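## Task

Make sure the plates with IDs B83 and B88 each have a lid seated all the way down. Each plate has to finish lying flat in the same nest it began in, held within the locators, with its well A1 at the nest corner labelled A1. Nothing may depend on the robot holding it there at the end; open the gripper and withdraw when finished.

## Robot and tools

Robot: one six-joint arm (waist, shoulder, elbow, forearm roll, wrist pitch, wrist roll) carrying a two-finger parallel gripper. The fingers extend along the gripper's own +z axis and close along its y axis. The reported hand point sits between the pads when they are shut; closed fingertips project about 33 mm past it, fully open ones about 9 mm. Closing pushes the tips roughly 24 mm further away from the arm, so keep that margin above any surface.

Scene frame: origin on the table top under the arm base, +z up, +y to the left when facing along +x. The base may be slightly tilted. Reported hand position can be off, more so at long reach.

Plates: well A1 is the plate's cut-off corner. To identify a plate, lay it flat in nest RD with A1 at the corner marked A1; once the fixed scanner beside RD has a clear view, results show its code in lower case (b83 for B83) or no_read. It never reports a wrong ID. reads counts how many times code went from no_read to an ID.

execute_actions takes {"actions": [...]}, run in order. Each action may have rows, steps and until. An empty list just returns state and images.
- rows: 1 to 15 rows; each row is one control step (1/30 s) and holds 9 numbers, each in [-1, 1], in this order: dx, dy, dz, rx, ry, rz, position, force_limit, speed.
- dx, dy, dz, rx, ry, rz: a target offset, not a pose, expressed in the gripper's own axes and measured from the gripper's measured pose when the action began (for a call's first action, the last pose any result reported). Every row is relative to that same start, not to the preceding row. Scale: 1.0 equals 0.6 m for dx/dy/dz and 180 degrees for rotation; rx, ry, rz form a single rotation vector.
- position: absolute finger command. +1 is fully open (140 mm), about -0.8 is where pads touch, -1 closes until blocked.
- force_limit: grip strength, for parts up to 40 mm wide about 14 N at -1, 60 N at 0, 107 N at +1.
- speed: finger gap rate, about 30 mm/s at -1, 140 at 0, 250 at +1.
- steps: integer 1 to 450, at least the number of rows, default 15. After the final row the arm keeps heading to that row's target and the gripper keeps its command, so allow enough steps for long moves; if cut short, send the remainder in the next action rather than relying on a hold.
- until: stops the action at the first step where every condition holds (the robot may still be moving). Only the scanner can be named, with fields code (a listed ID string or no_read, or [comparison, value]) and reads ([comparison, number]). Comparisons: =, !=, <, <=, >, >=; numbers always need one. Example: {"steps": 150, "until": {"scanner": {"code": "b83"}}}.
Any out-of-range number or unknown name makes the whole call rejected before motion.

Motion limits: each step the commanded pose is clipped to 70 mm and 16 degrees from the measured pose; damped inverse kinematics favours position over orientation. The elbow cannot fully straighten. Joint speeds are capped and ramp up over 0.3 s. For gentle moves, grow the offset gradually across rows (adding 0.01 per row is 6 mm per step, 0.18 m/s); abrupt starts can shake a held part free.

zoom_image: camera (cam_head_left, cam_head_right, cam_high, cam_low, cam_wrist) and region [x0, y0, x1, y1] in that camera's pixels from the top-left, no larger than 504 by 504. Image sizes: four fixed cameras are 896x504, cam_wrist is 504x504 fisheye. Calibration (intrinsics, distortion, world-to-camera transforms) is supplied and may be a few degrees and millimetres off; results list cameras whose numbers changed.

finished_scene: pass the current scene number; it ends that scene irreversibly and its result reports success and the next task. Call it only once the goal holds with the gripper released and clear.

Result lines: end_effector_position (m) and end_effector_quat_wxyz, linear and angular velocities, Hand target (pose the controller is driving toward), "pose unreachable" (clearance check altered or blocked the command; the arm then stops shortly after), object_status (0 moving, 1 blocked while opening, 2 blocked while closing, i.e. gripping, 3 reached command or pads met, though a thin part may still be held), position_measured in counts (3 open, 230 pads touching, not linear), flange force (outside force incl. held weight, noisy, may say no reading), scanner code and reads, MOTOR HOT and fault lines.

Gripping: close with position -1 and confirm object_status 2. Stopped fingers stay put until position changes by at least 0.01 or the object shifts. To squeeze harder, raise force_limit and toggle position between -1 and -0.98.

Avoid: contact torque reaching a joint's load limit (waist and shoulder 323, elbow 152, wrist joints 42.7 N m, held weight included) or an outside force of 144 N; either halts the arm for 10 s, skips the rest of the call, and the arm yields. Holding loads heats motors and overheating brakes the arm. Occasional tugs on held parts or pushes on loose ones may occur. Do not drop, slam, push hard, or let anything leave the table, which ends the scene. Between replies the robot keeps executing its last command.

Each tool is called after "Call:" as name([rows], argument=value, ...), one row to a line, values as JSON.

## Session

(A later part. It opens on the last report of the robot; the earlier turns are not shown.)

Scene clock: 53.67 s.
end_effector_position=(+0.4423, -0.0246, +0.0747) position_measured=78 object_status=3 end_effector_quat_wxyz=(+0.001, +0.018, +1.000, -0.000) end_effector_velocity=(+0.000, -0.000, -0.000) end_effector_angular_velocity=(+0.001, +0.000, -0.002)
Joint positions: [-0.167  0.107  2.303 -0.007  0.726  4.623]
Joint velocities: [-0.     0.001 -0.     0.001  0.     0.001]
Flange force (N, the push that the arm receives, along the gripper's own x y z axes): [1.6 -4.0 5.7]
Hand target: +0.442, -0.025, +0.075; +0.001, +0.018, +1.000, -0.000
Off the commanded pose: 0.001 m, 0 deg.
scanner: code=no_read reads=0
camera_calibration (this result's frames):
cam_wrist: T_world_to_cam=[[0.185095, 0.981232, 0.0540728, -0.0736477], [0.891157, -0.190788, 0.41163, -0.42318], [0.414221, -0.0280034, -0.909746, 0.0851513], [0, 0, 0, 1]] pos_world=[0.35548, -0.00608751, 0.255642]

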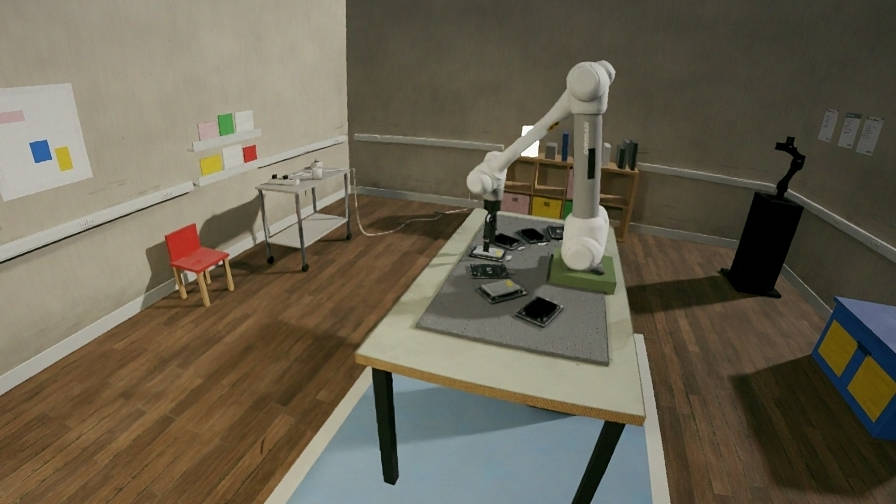

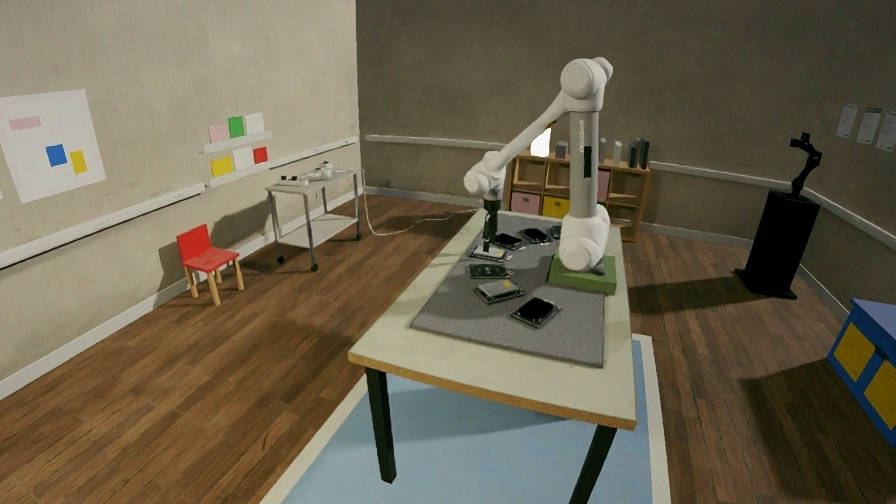

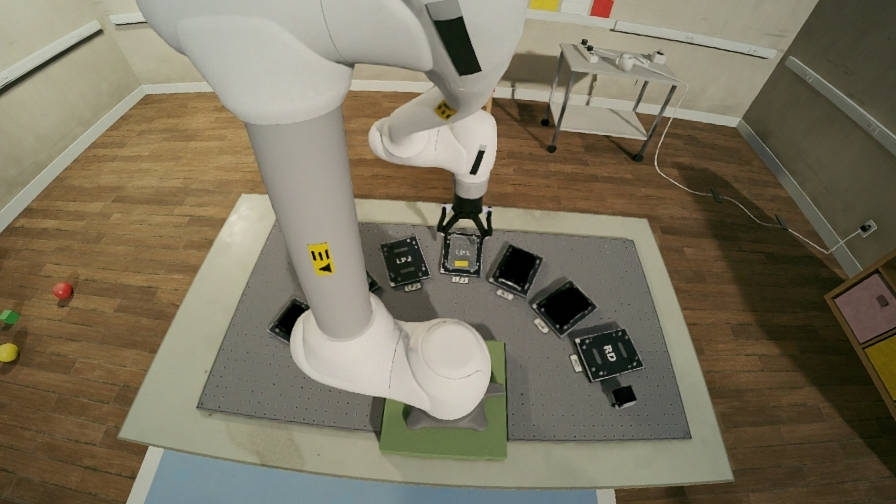

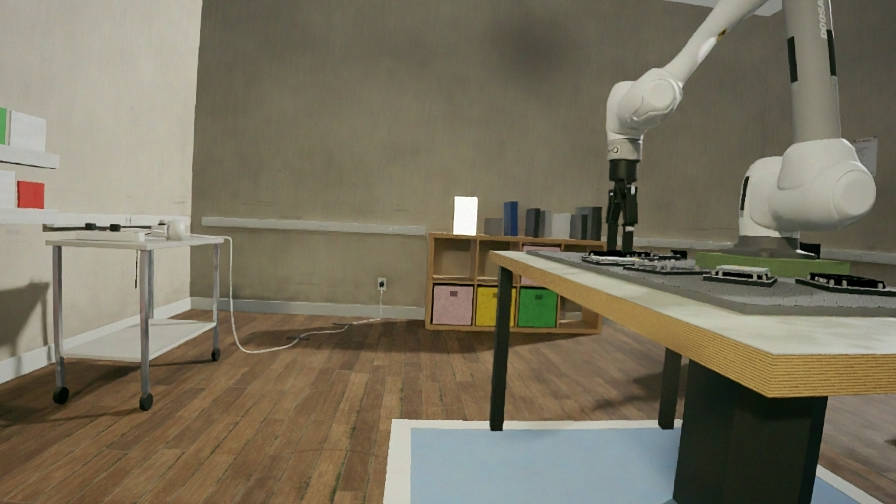

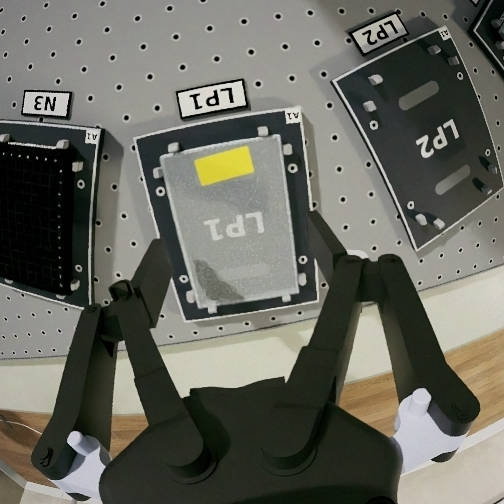

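Call:
zoom_image(camera="cam_wrist", region=[125, 100, 225, 200])

Call:
zoom_image(camera="cam_wrist", region=[230, 95, 330, 195])

Call:
zoom_image(camera="cam_wrist", region=[150, 230, 250, 330])

Call:
zoom_image(camera="cam_wrist", region=[235, 210, 335, 310])

Region (125, 100, 225, 200) of cam_wrist's 504x504 image, scaled by 5.040, with more detail than that image has.

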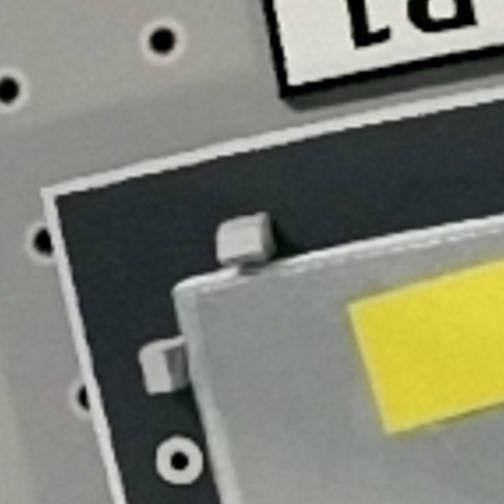

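Region (230, 95, 330, 195) of cam_wrist's 504x504 image, scaled by 5.040, with more detail than that image has.

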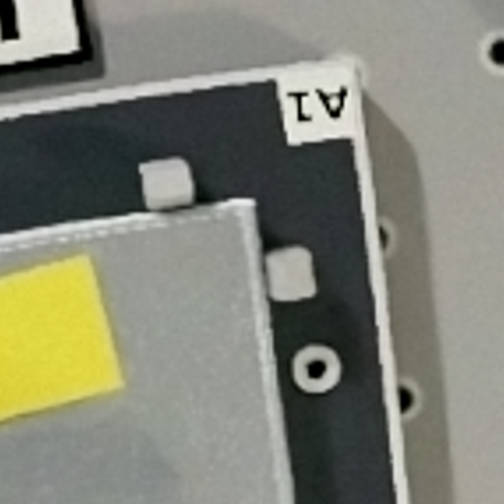

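Region (150, 230, 250, 330) of cam_wrist's 504x504 image, scaled by 5.040, with more detail than that image has.

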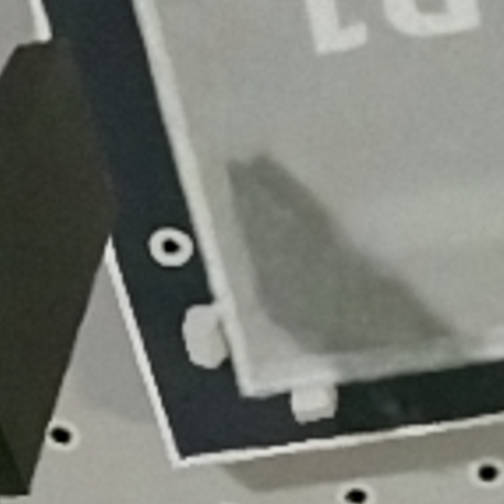

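Region (235, 210, 335, 310) of cam_wrist's 504x504 image, scaled by 5.040, with more detail than that image has.

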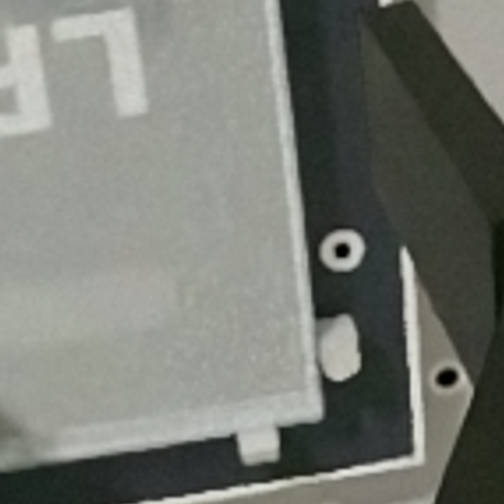

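Call:
execute_actions([
  {"rows": [[0.0003,-0.0008,0.001,0,0,-0.0007,0.4,-0.4,0],[0.0006,-0.0016,0.004,0,0,-0.0015,0.4,-0.4,0],[0.0009,-0.0023,0.008,0,0,-0.0022,0.4,-0.4,0],[0.0009,-0.0023,0.013,0,0,-0.0022,0.4,-0.4,0],[0.0009,-0.0023,0.018,0,0,-0.0022,0.4,-0.4,0],[0.0009,-0.0023,0.023,0,0,-0.0022,0.4,-0.4,0],[0.0009,-0.0023,0.028,0,0,-0.0022,0.4,-0.4,0],[0.0009,-0.0023,0.032,0,0,-0.0022,0.4,-0.4,0],[0.0009,-0.0023,0.035,0,0,-0.0022,0.4,-0.4,0],[0.0009,-0.0023,0.0362,0,0,-0.0022,0.4,-0.4,0]], "steps": 22},
])

Call:
zoom_image(camera="cam_wrist", region=[110, 90, 350, 350])

Call:
zoom_image(camera="cam_low", region=[700, 255, 780, 290])

Scene clock: 55.53 s.
end_effector_position=(+0.4417, -0.0259, +0.0530) position_measured=78 object_status=3 end_effector_quat_wxyz=(+0.001, +0.014, +1.000, -0.000) end_effector_velocity=(-0.000, -0.000, -0.000) end_effector_angular_velocity=(-0.001, -0.000, -0.001)
Joint positions: [-0.17   0.142  2.32  -0.007  0.674  4.613]
Joint velocities: [ 0.     0.     0.001 -0.001 -0.001  0.002]
Flange force (N, the push that the arm receives, along the gripper's own x y z axes): [2.3 -3.0 3.2]
Hand target: +0.442, -0.026, +0.053; +0.001, +0.014, +1.000, -0.000
Off the commanded pose: 0.000 m, 0 deg.
scanner: code=no_read reads=0
camera_calibration (this result's frames):
cam_wrist: T_world_to_cam=[[0.178271, 0.982493, 0.0541004, -0.0680129], [0.892454, -0.1846, 0.411642, -0.414437], [0.414423, -0.0251018, -0.909738, 0.0655505], [0, 0, 0, 1]] pos_world=[0.354825, -0.00803757, 0.233913]

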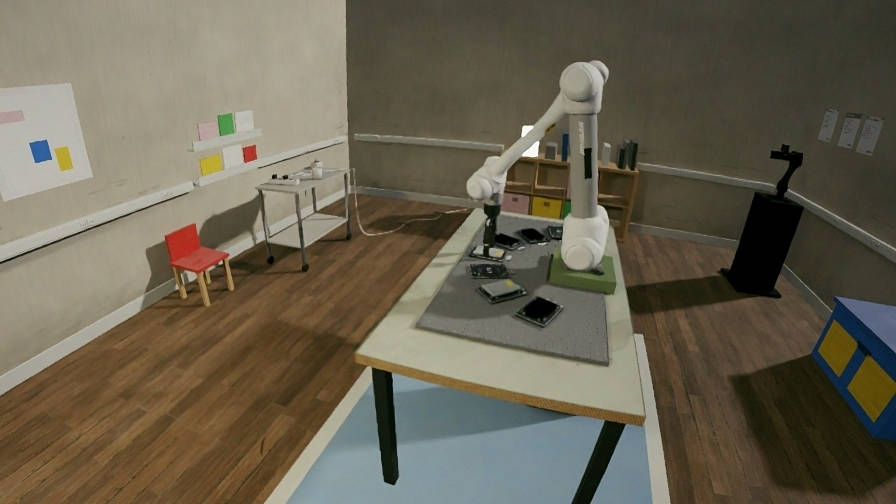

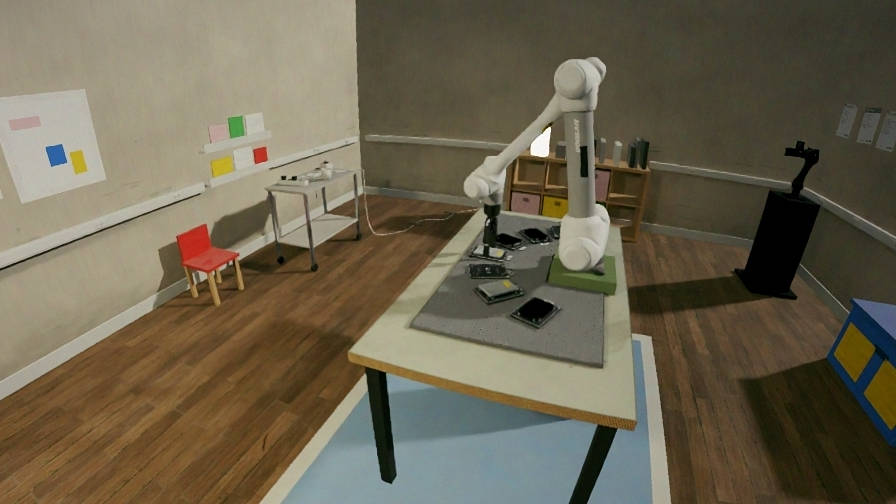

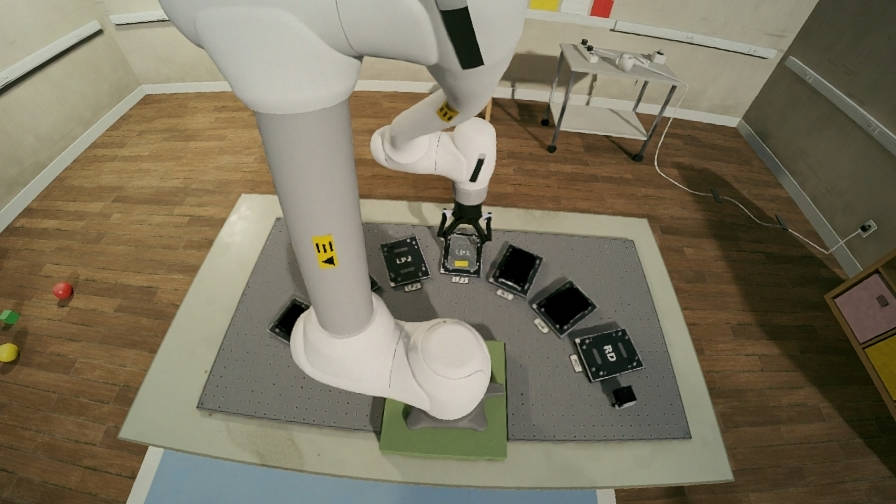

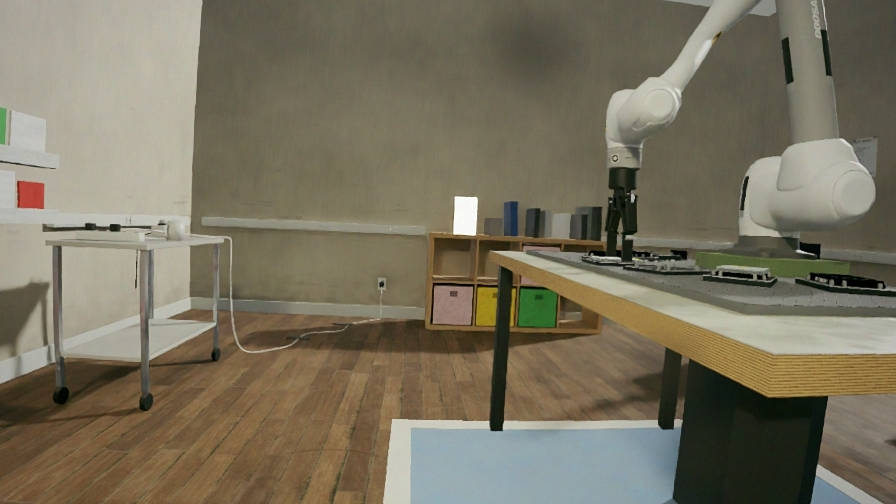

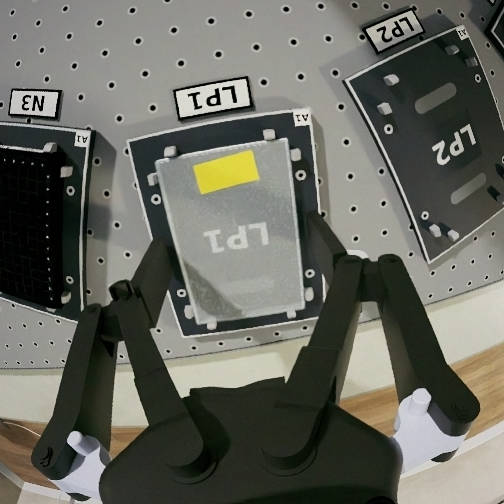

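Region (110, 90, 350, 350) of cam_wrist's 504x504 image, scaled by 1.938, with more detail than that image has; it fills the left 465 columns of this view, and the rest is white.

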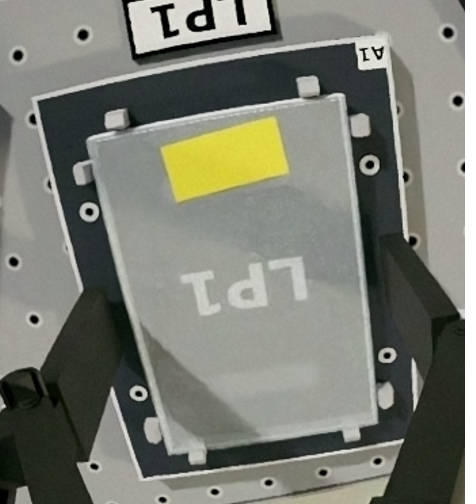

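Region (700, 255, 780, 290) of cam_low's 896x504 image, scaled by 6.300, with more detail than that image has; it fills the top 220 rows of this view, and the rest is white.

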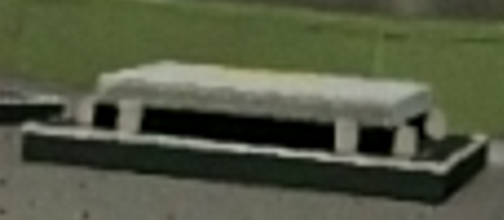

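Call:
execute_actions(actions=[])

Scene clock: 56.30 s.
end_effector_position=(+0.4417, -0.0259, +0.0529) position_measured=78 object_status=3 end_effector_quat_wxyz=(+0.001, +0.014, +1.000, -0.000) end_effector_velocity=(+0.000, -0.001, +0.000) end_effector_angular_velocity=(+0.000, -0.001, -0.002)
Joint positions: [-0.17   0.142  2.32  -0.007  0.674  4.613]
Joint velocities: [-0.001 -0.     0.     0.001 -0.001  0.   ]
Flange force (N, the push that the arm receives, along the gripper's own x y z axes): [1.2 -4.4 5.6]
Hand target: +0.442, -0.026, +0.053; +0.001, +0.014, +1.000, -0.000
Off the commanded pose: 0.000 m, 0 deg.
scanner: code=no_read reads=0
camera_calibration (this result's frames):
cam_wrist: T_world_to_cam=[[0.178272, 0.982493, 0.0540989, -0.0680102], [0.892461, -0.184601, 0.411625, -0.41442], [0.414406, -0.0251002, -0.909746, 0.0655336], [0, 0, 0, 1]] pos_world=[0.354821, -0.00803804, 0.233884]

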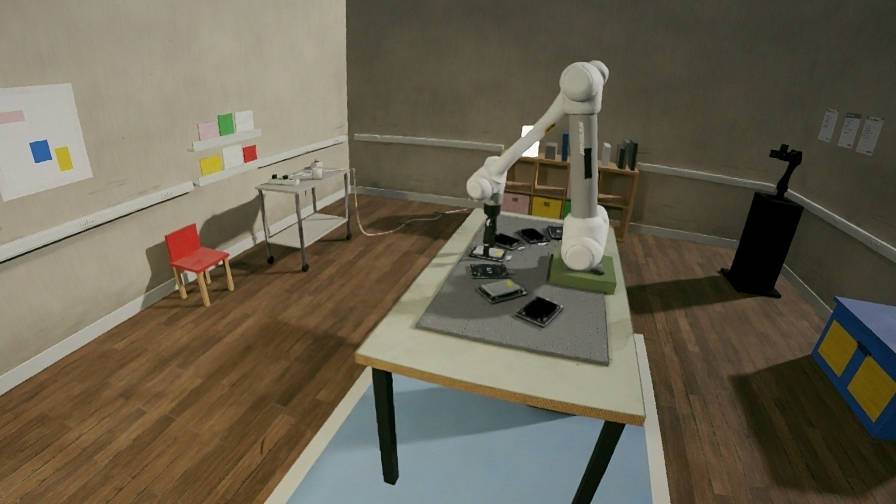

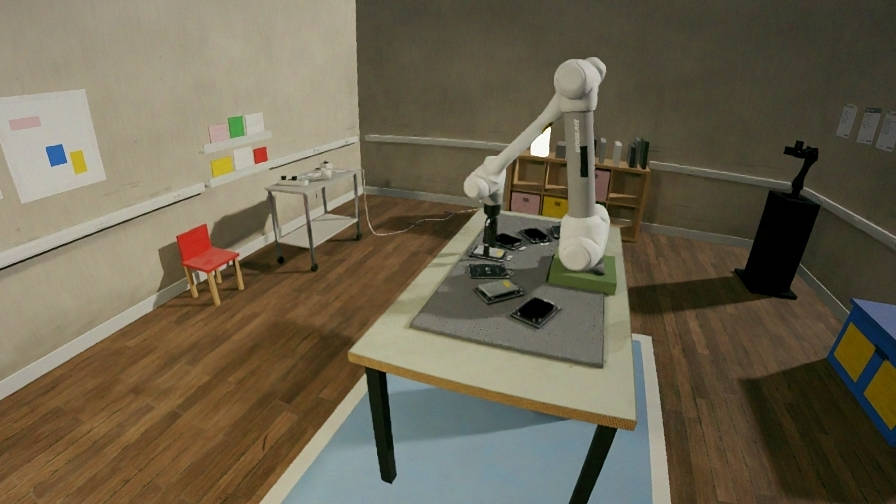

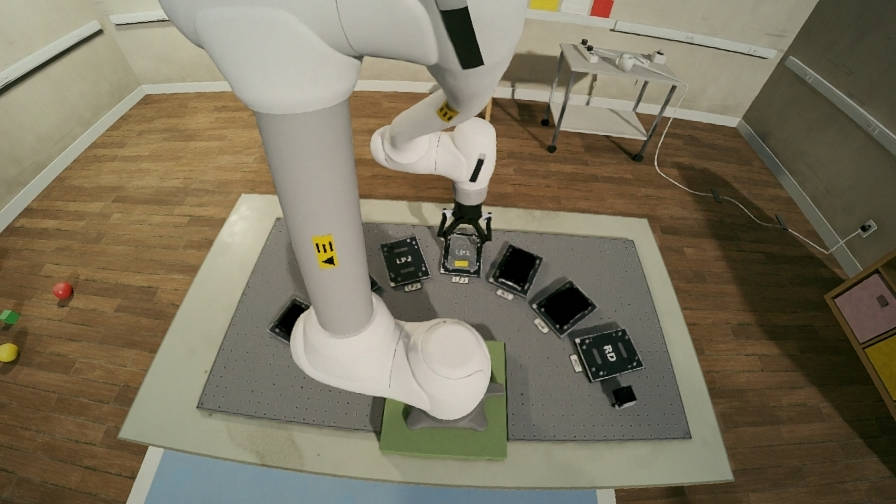

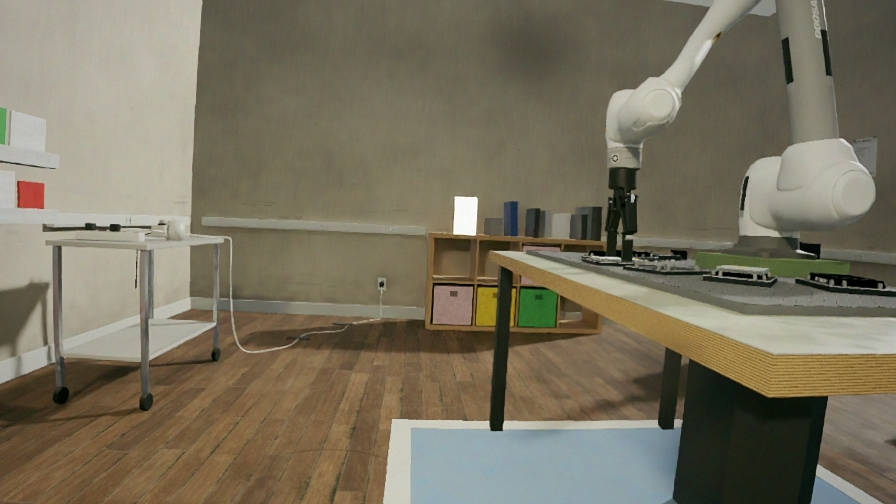

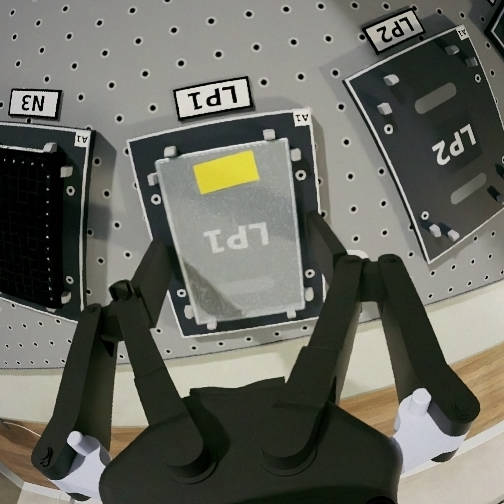

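Call:
execute_actions([
  {"rows": [[0,0,0,0,0,0,-1,-0.4,-0.6]], "steps": 15},
])

Scene clock: 56.83 s.
end_effector_position=(+0.4417, -0.0259, +0.0529) position_measured=103 object_status=2 end_effector_quat_wxyz=(+0.001, +0.014, +1.000, -0.000) end_effector_velocity=(-0.000, +0.000, +0.000) end_effector_angular_velocity=(+0.001, +0.000, -0.000)
Joint positions: [-0.17   0.142  2.32  -0.007  0.674  4.613]
Joint velocities: [-0.001 -0.     0.     0.002  0.    -0.001]
Flange force (N, the push that the arm receives, along the gripper's own x y z axes): [7.9 1.3 -34.9]
Hand target: +0.442, -0.026, +0.053; +0.001, +0.014, +1.000, -0.000
Off the commanded pose: 0.000 m, 0 deg.
scanner: code=no_read reads=0
camera_calibration (this result's frames):
cam_wrist: T_world_to_cam=[[0.17827, 0.982494, 0.0540924, -0.0680037], [0.892462, -0.184596, 0.411625, -0.41442], [0.414404, -0.0251049, -0.909747, 0.0655337], [0, 0, 0, 1]] pos_world=[0.35482, -0.00804207, 0.233883]

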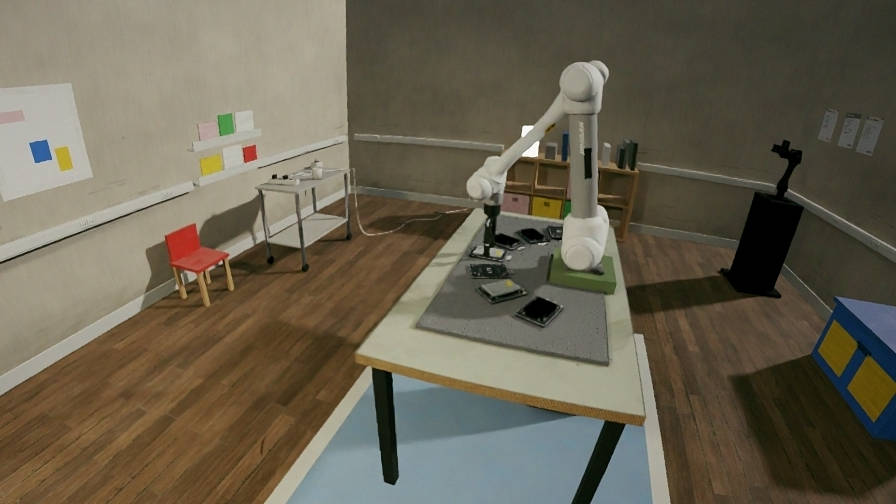

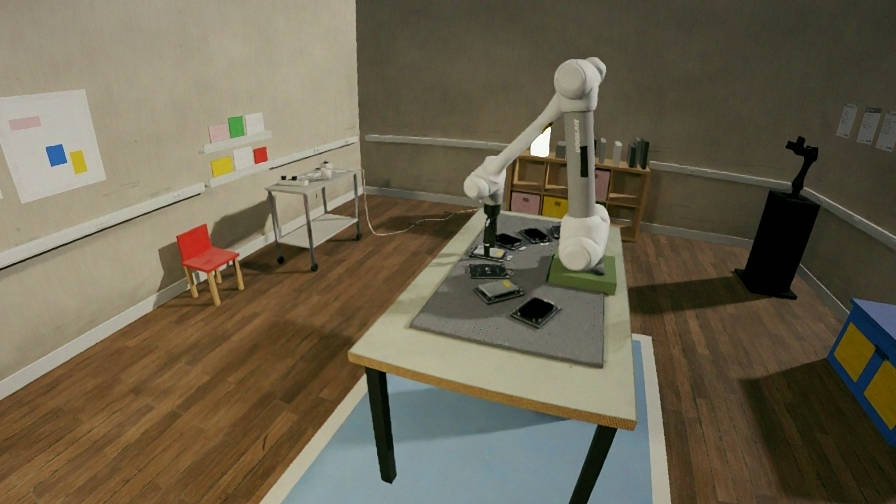

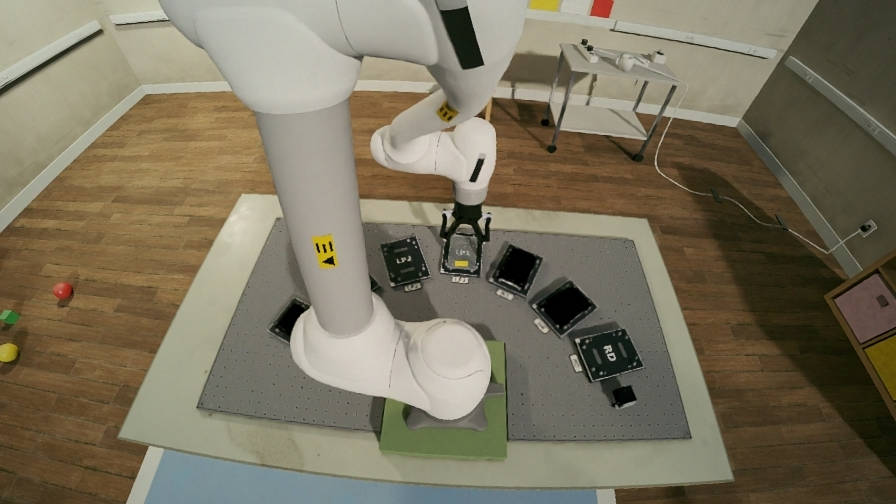

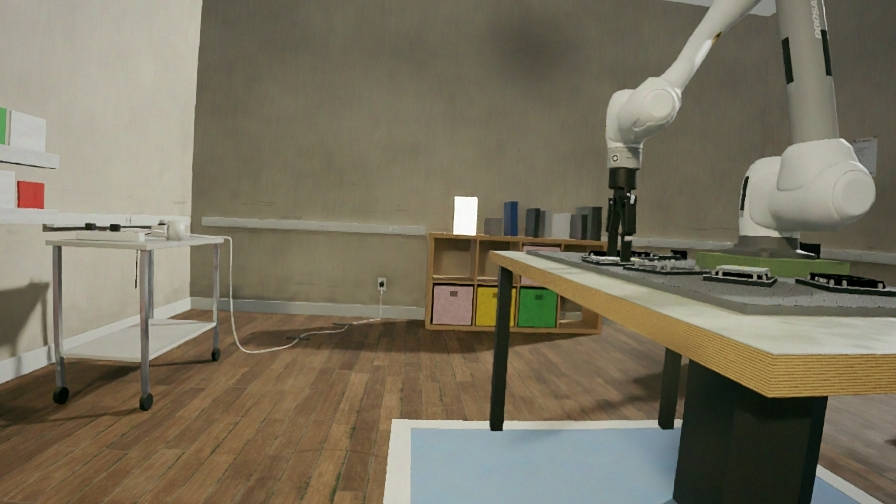

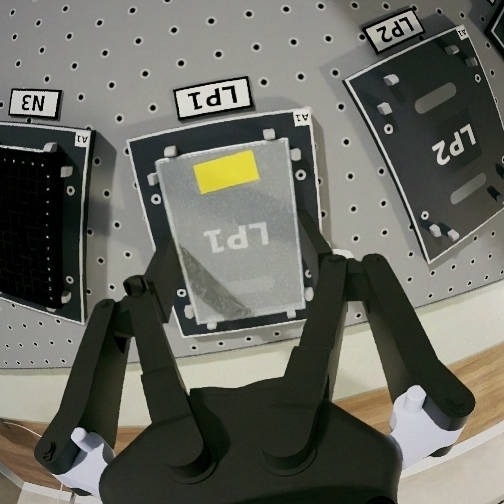

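Call:
execute_actions([
  {"rows": [[0,0,-0.0010,0,0,0,-1,-0.4,-0.6],[0,0,-0.0039,0,0,0,-1,-0.4,-0.6],[0,0,-0.0082,0,0,0,-1,-0.4,-0.6],[0,0,-0.0135,0,0,0,-1,-0.4,-0.6],[0,0,-0.0194,0,0,0,-1,-0.4,-0.6],[0,0,-0.0256,0,0,0,-1,-0.4,-0.6],[0,0,-0.0315,0,0,0,-1,-0.4,-0.6],[0,0,-0.0368,0,0,0,-1,-0.4,-0.6],[0,0,-0.0411,0,0,0,-1,-0.4,-0.6],[0,0,-0.0440,0,0,0,-1,-0.4,-0.6],[0,0,-0.045,0,0,0,-1,-0.4,-0.6]], "steps": 20},
])

Scene clock: 57.97 s.
end_effector_position=(+0.4416, -0.0260, +0.0799) position_measured=103 object_status=2 end_effector_quat_wxyz=(+0.001, +0.014, +1.000, -0.000) end_effector_velocity=(-0.000, -0.000, +0.001) end_effector_angular_velocity=(-0.000, +0.001, +0.001)
Joint positions: [-0.17   0.098  2.3   -0.007  0.739  4.613]
Joint velocities: [ 0.    -0.002 -0.001 -0.001  0.003 -0.001]
Flange force (N, the push that the arm receives, along the gripper's own x y z axes): [-0.1 -0.6 4.4]
Hand target: +0.442, -0.026, +0.080; +0.001, +0.014, +1.000, -0.000
Off the commanded pose: 0.000 m, 0 deg.
scanner: code=no_read reads=0
camera_calibration (this result's frames):
cam_wrist: T_world_to_cam=[[0.178336, 0.982485, 0.0540345, -0.0694364], [0.892469, -0.184634, 0.411593, -0.425438], [0.41436, -0.0251779, -0.909765, 0.0900923], [0, 0, 0, 1]] pos_world=[0.354743, -0.00806167, 0.260822]

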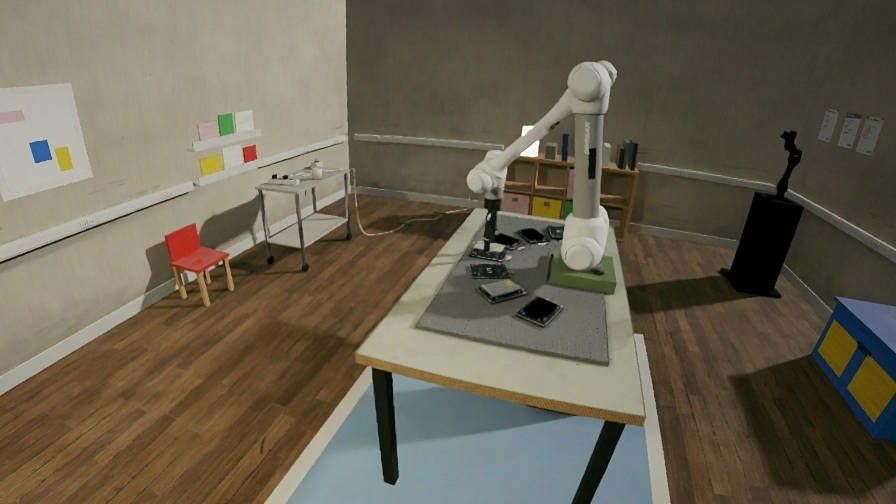

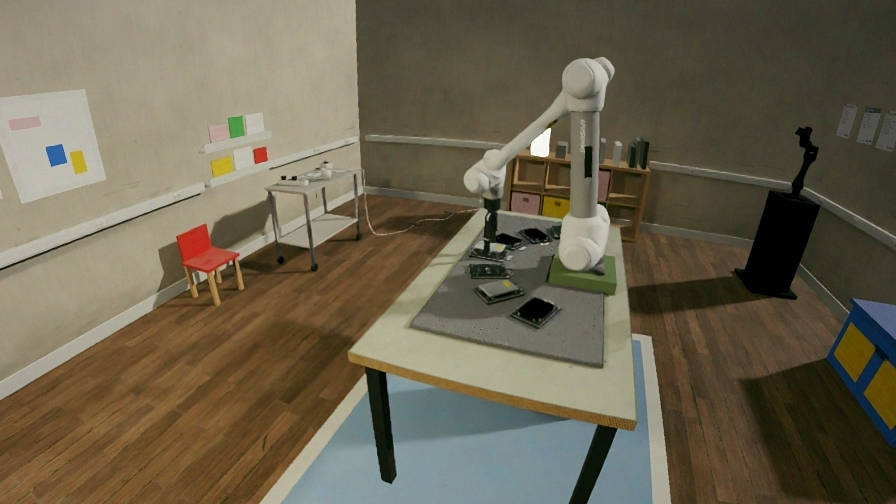

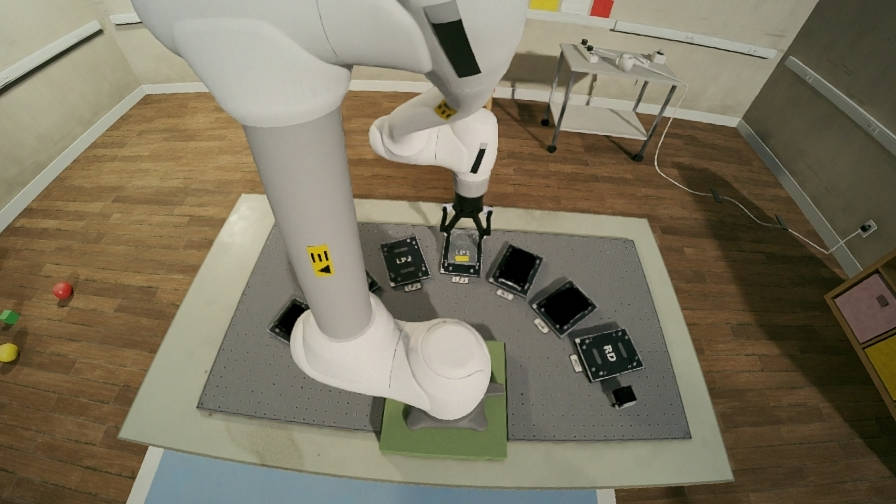

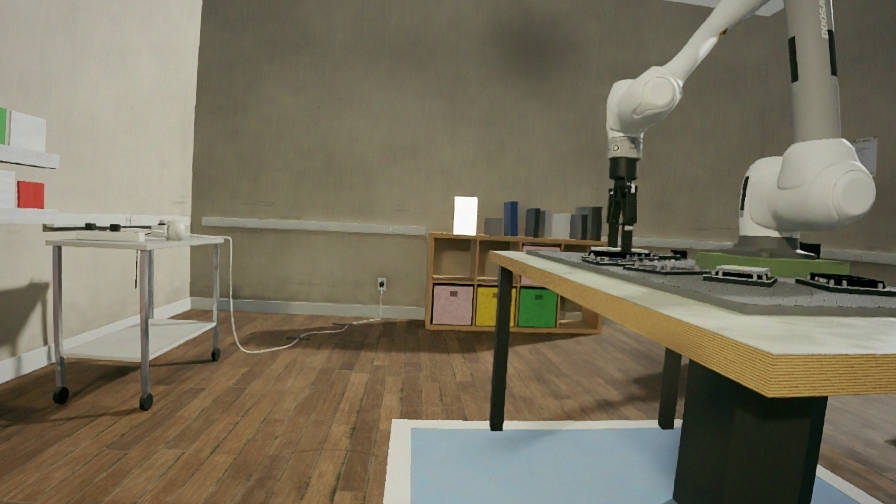

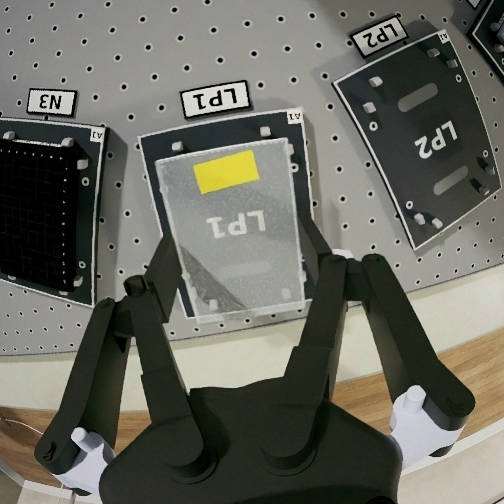

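Call:
zoom_image(camera="cam_wrist", region=[0, 80, 252, 332])

Region (0, 80, 252, 332) of cam_wrist's 504x504 image, scaled by 2.000, with more detail than that image has.

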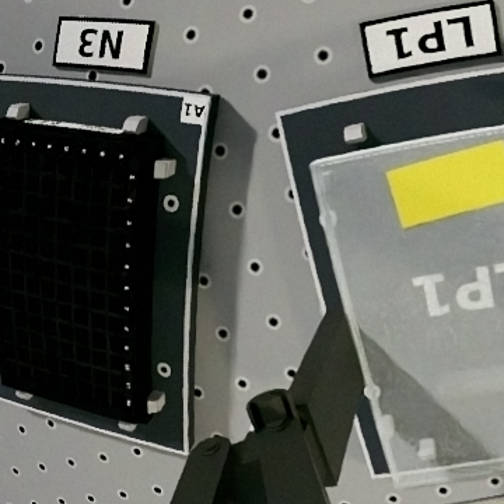

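Call:
execute_actions([
  {"rows": [[0.0009,-0.0036,0,0,0,0.0016,-1,-0.4,-0.6],[0.0035,-0.0138,0,0,0,0.0061,-1,-0.4,-0.6],[0.0075,-0.0296,0,0,0,0.0131,-1,-0.4,-0.6],[0.0127,-0.0498,0,0,0,0.0221,-1,-0.4,-0.6],[0.0188,-0.0737,0,0,0,0.0327,-1,-0.4,-0.6],[0.0255,-0.1000,0,0,0,0.0444,-1,-0.4,-0.6],[0.0326,-0.1279,0,0,0,0.0568,-1,-0.4,-0.6],[0.0398,-0.1563,0,0,0,0.0694,-1,-0.4,-0.6],[0.0469,-0.1841,0,0,0,0.0817,-1,-0.4,-0.6],[0.0536,-0.2105,0,0,0,0.0934,-1,-0.4,-0.6],[0.0596,-0.2343,0,0,0,0.1040,-1,-0.4,-0.6],[0.0648,-0.2546,0,0,0,0.1130,-1,-0.4,-0.6],[0.0688,-0.2704,0.003,0,0,0.1200,-1,-0.4,-0.6],[0.0714,-0.2805,0.006,0,0,0.1245,-1,-0.4,-0.6],[0.0723,-0.2842,0.0082,0,0,0.1261,-1,-0.4,-0.6]], "steps": 38},
])

Scene clock: 60.70 s.
end_effector_position=(+0.3934, -0.1956, +0.0748) position_measured=103 object_status=2 end_effector_quat_wxyz=(+0.001, +0.211, +0.978, -0.000) end_effector_velocity=(+0.000, -0.000, +0.000) end_effector_angular_velocity=(-0.001, -0.000, +0.001)
Joint positions: [-0.575  0.099  2.309 -0.004  0.726  4.602]
Joint velocities: [ 0.    -0.    -0.    -0.001  0.     0.   ]
Flange force (N, the push that the arm receives, along the gripper's own x y z axes): [4.8 -0.5 2.0]
Hand target: +0.393, -0.196, +0.075; +0.001, +0.211, +0.978, -0.000
Off the commanded pose: 0.000 m, 0 deg.
scanner: code=no_read reads=0
camera_calibration (this result's frames):
cam_wrist: T_world_to_cam=[[0.543634, 0.837594, 0.0538336, -0.0659292], [0.752237, -0.514675, 0.411399, -0.420964], [0.372292, -0.183155, -0.909864, 0.0869061], [0, 0, 0, 1]] pos_world=[0.320152, -0.145521, 0.255806]

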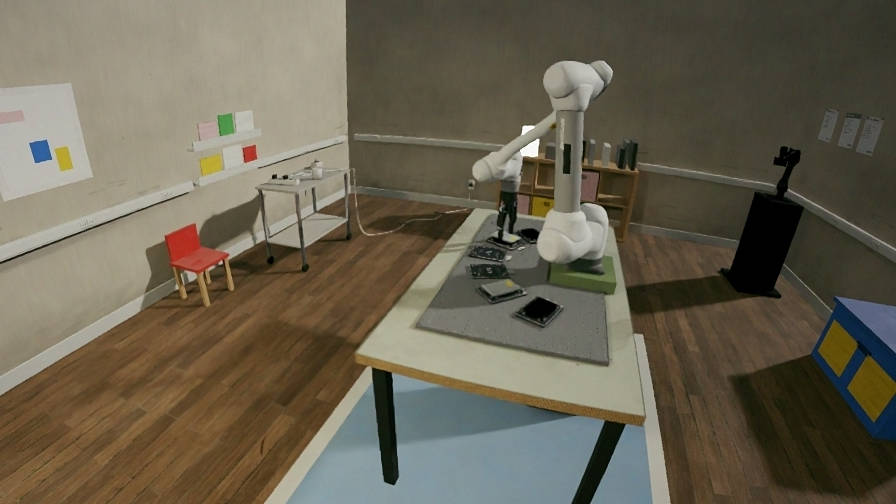

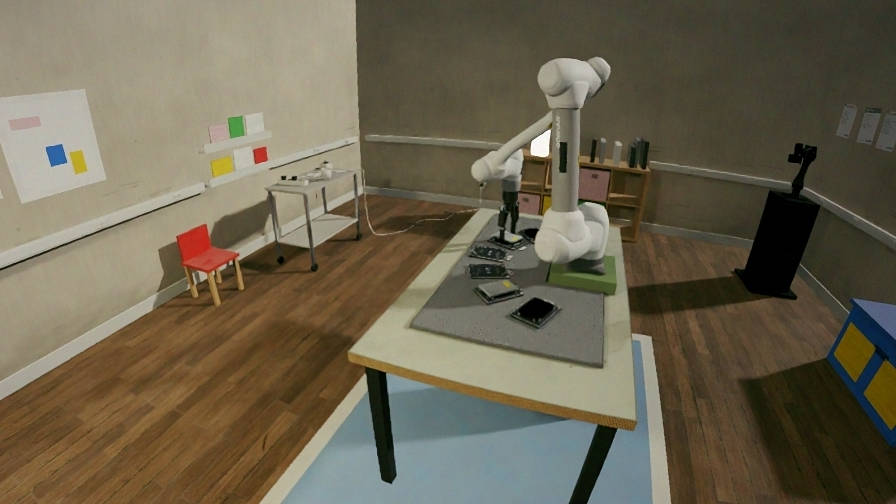

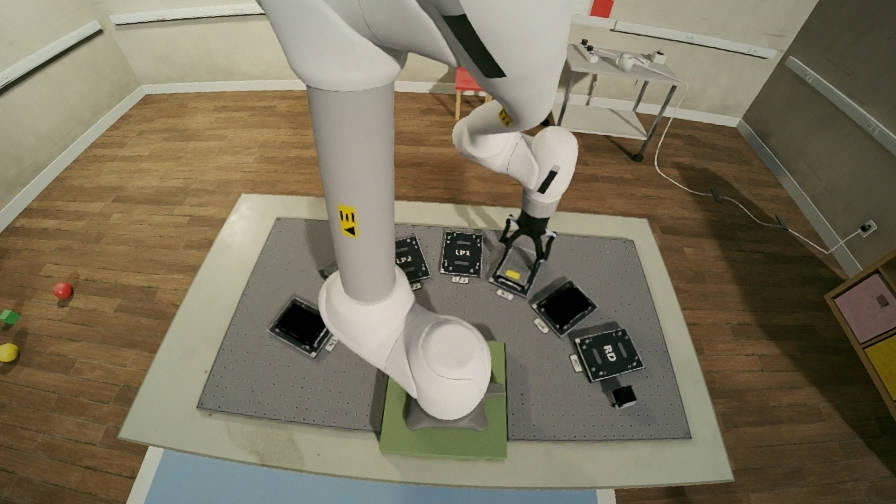

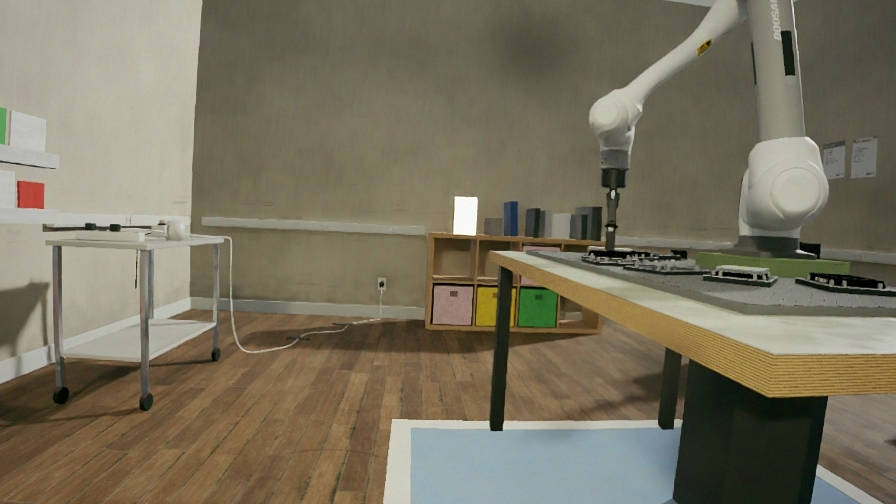

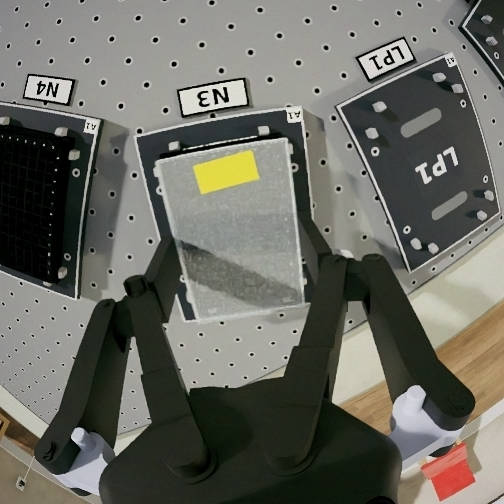

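Call:
zoom_image(camera="cam_wrist", region=[110, 80, 350, 340])

Region (110, 80, 350, 340) of cam_wrist's 504x504 image, scaled by 1.938, with more detail than that image has; it fills the left 465 columns of this view, and the rest is white.

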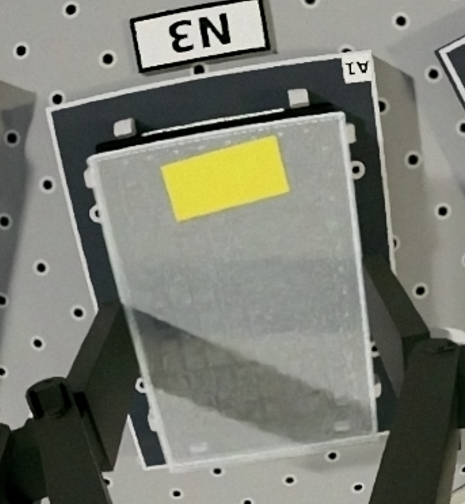

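Call:
zoom_image(camera="cam_wrist", region=[125, 95, 315, 205])

Call:
zoom_image(camera="cam_wrist", region=[150, 230, 340, 340])

Region (125, 95, 315, 205) of cam_wrist's 504x504 image, scaled by 2.653, with more detail than that image has; it fills the top 292 rows of this view, and the rest is white.

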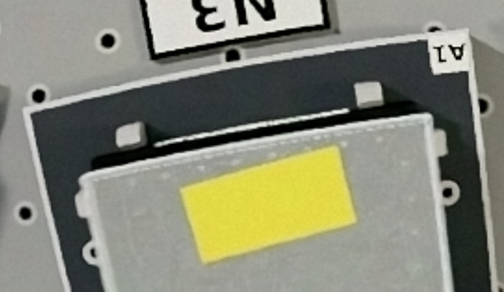

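Region (150, 230, 340, 340) of cam_wrist's 504x504 image, scaled by 2.653, with more detail than that image has; it fills the top 292 rows of this view, and the rest is white.

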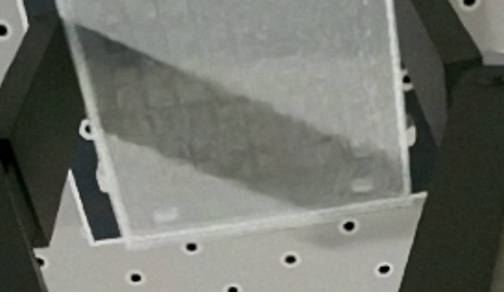

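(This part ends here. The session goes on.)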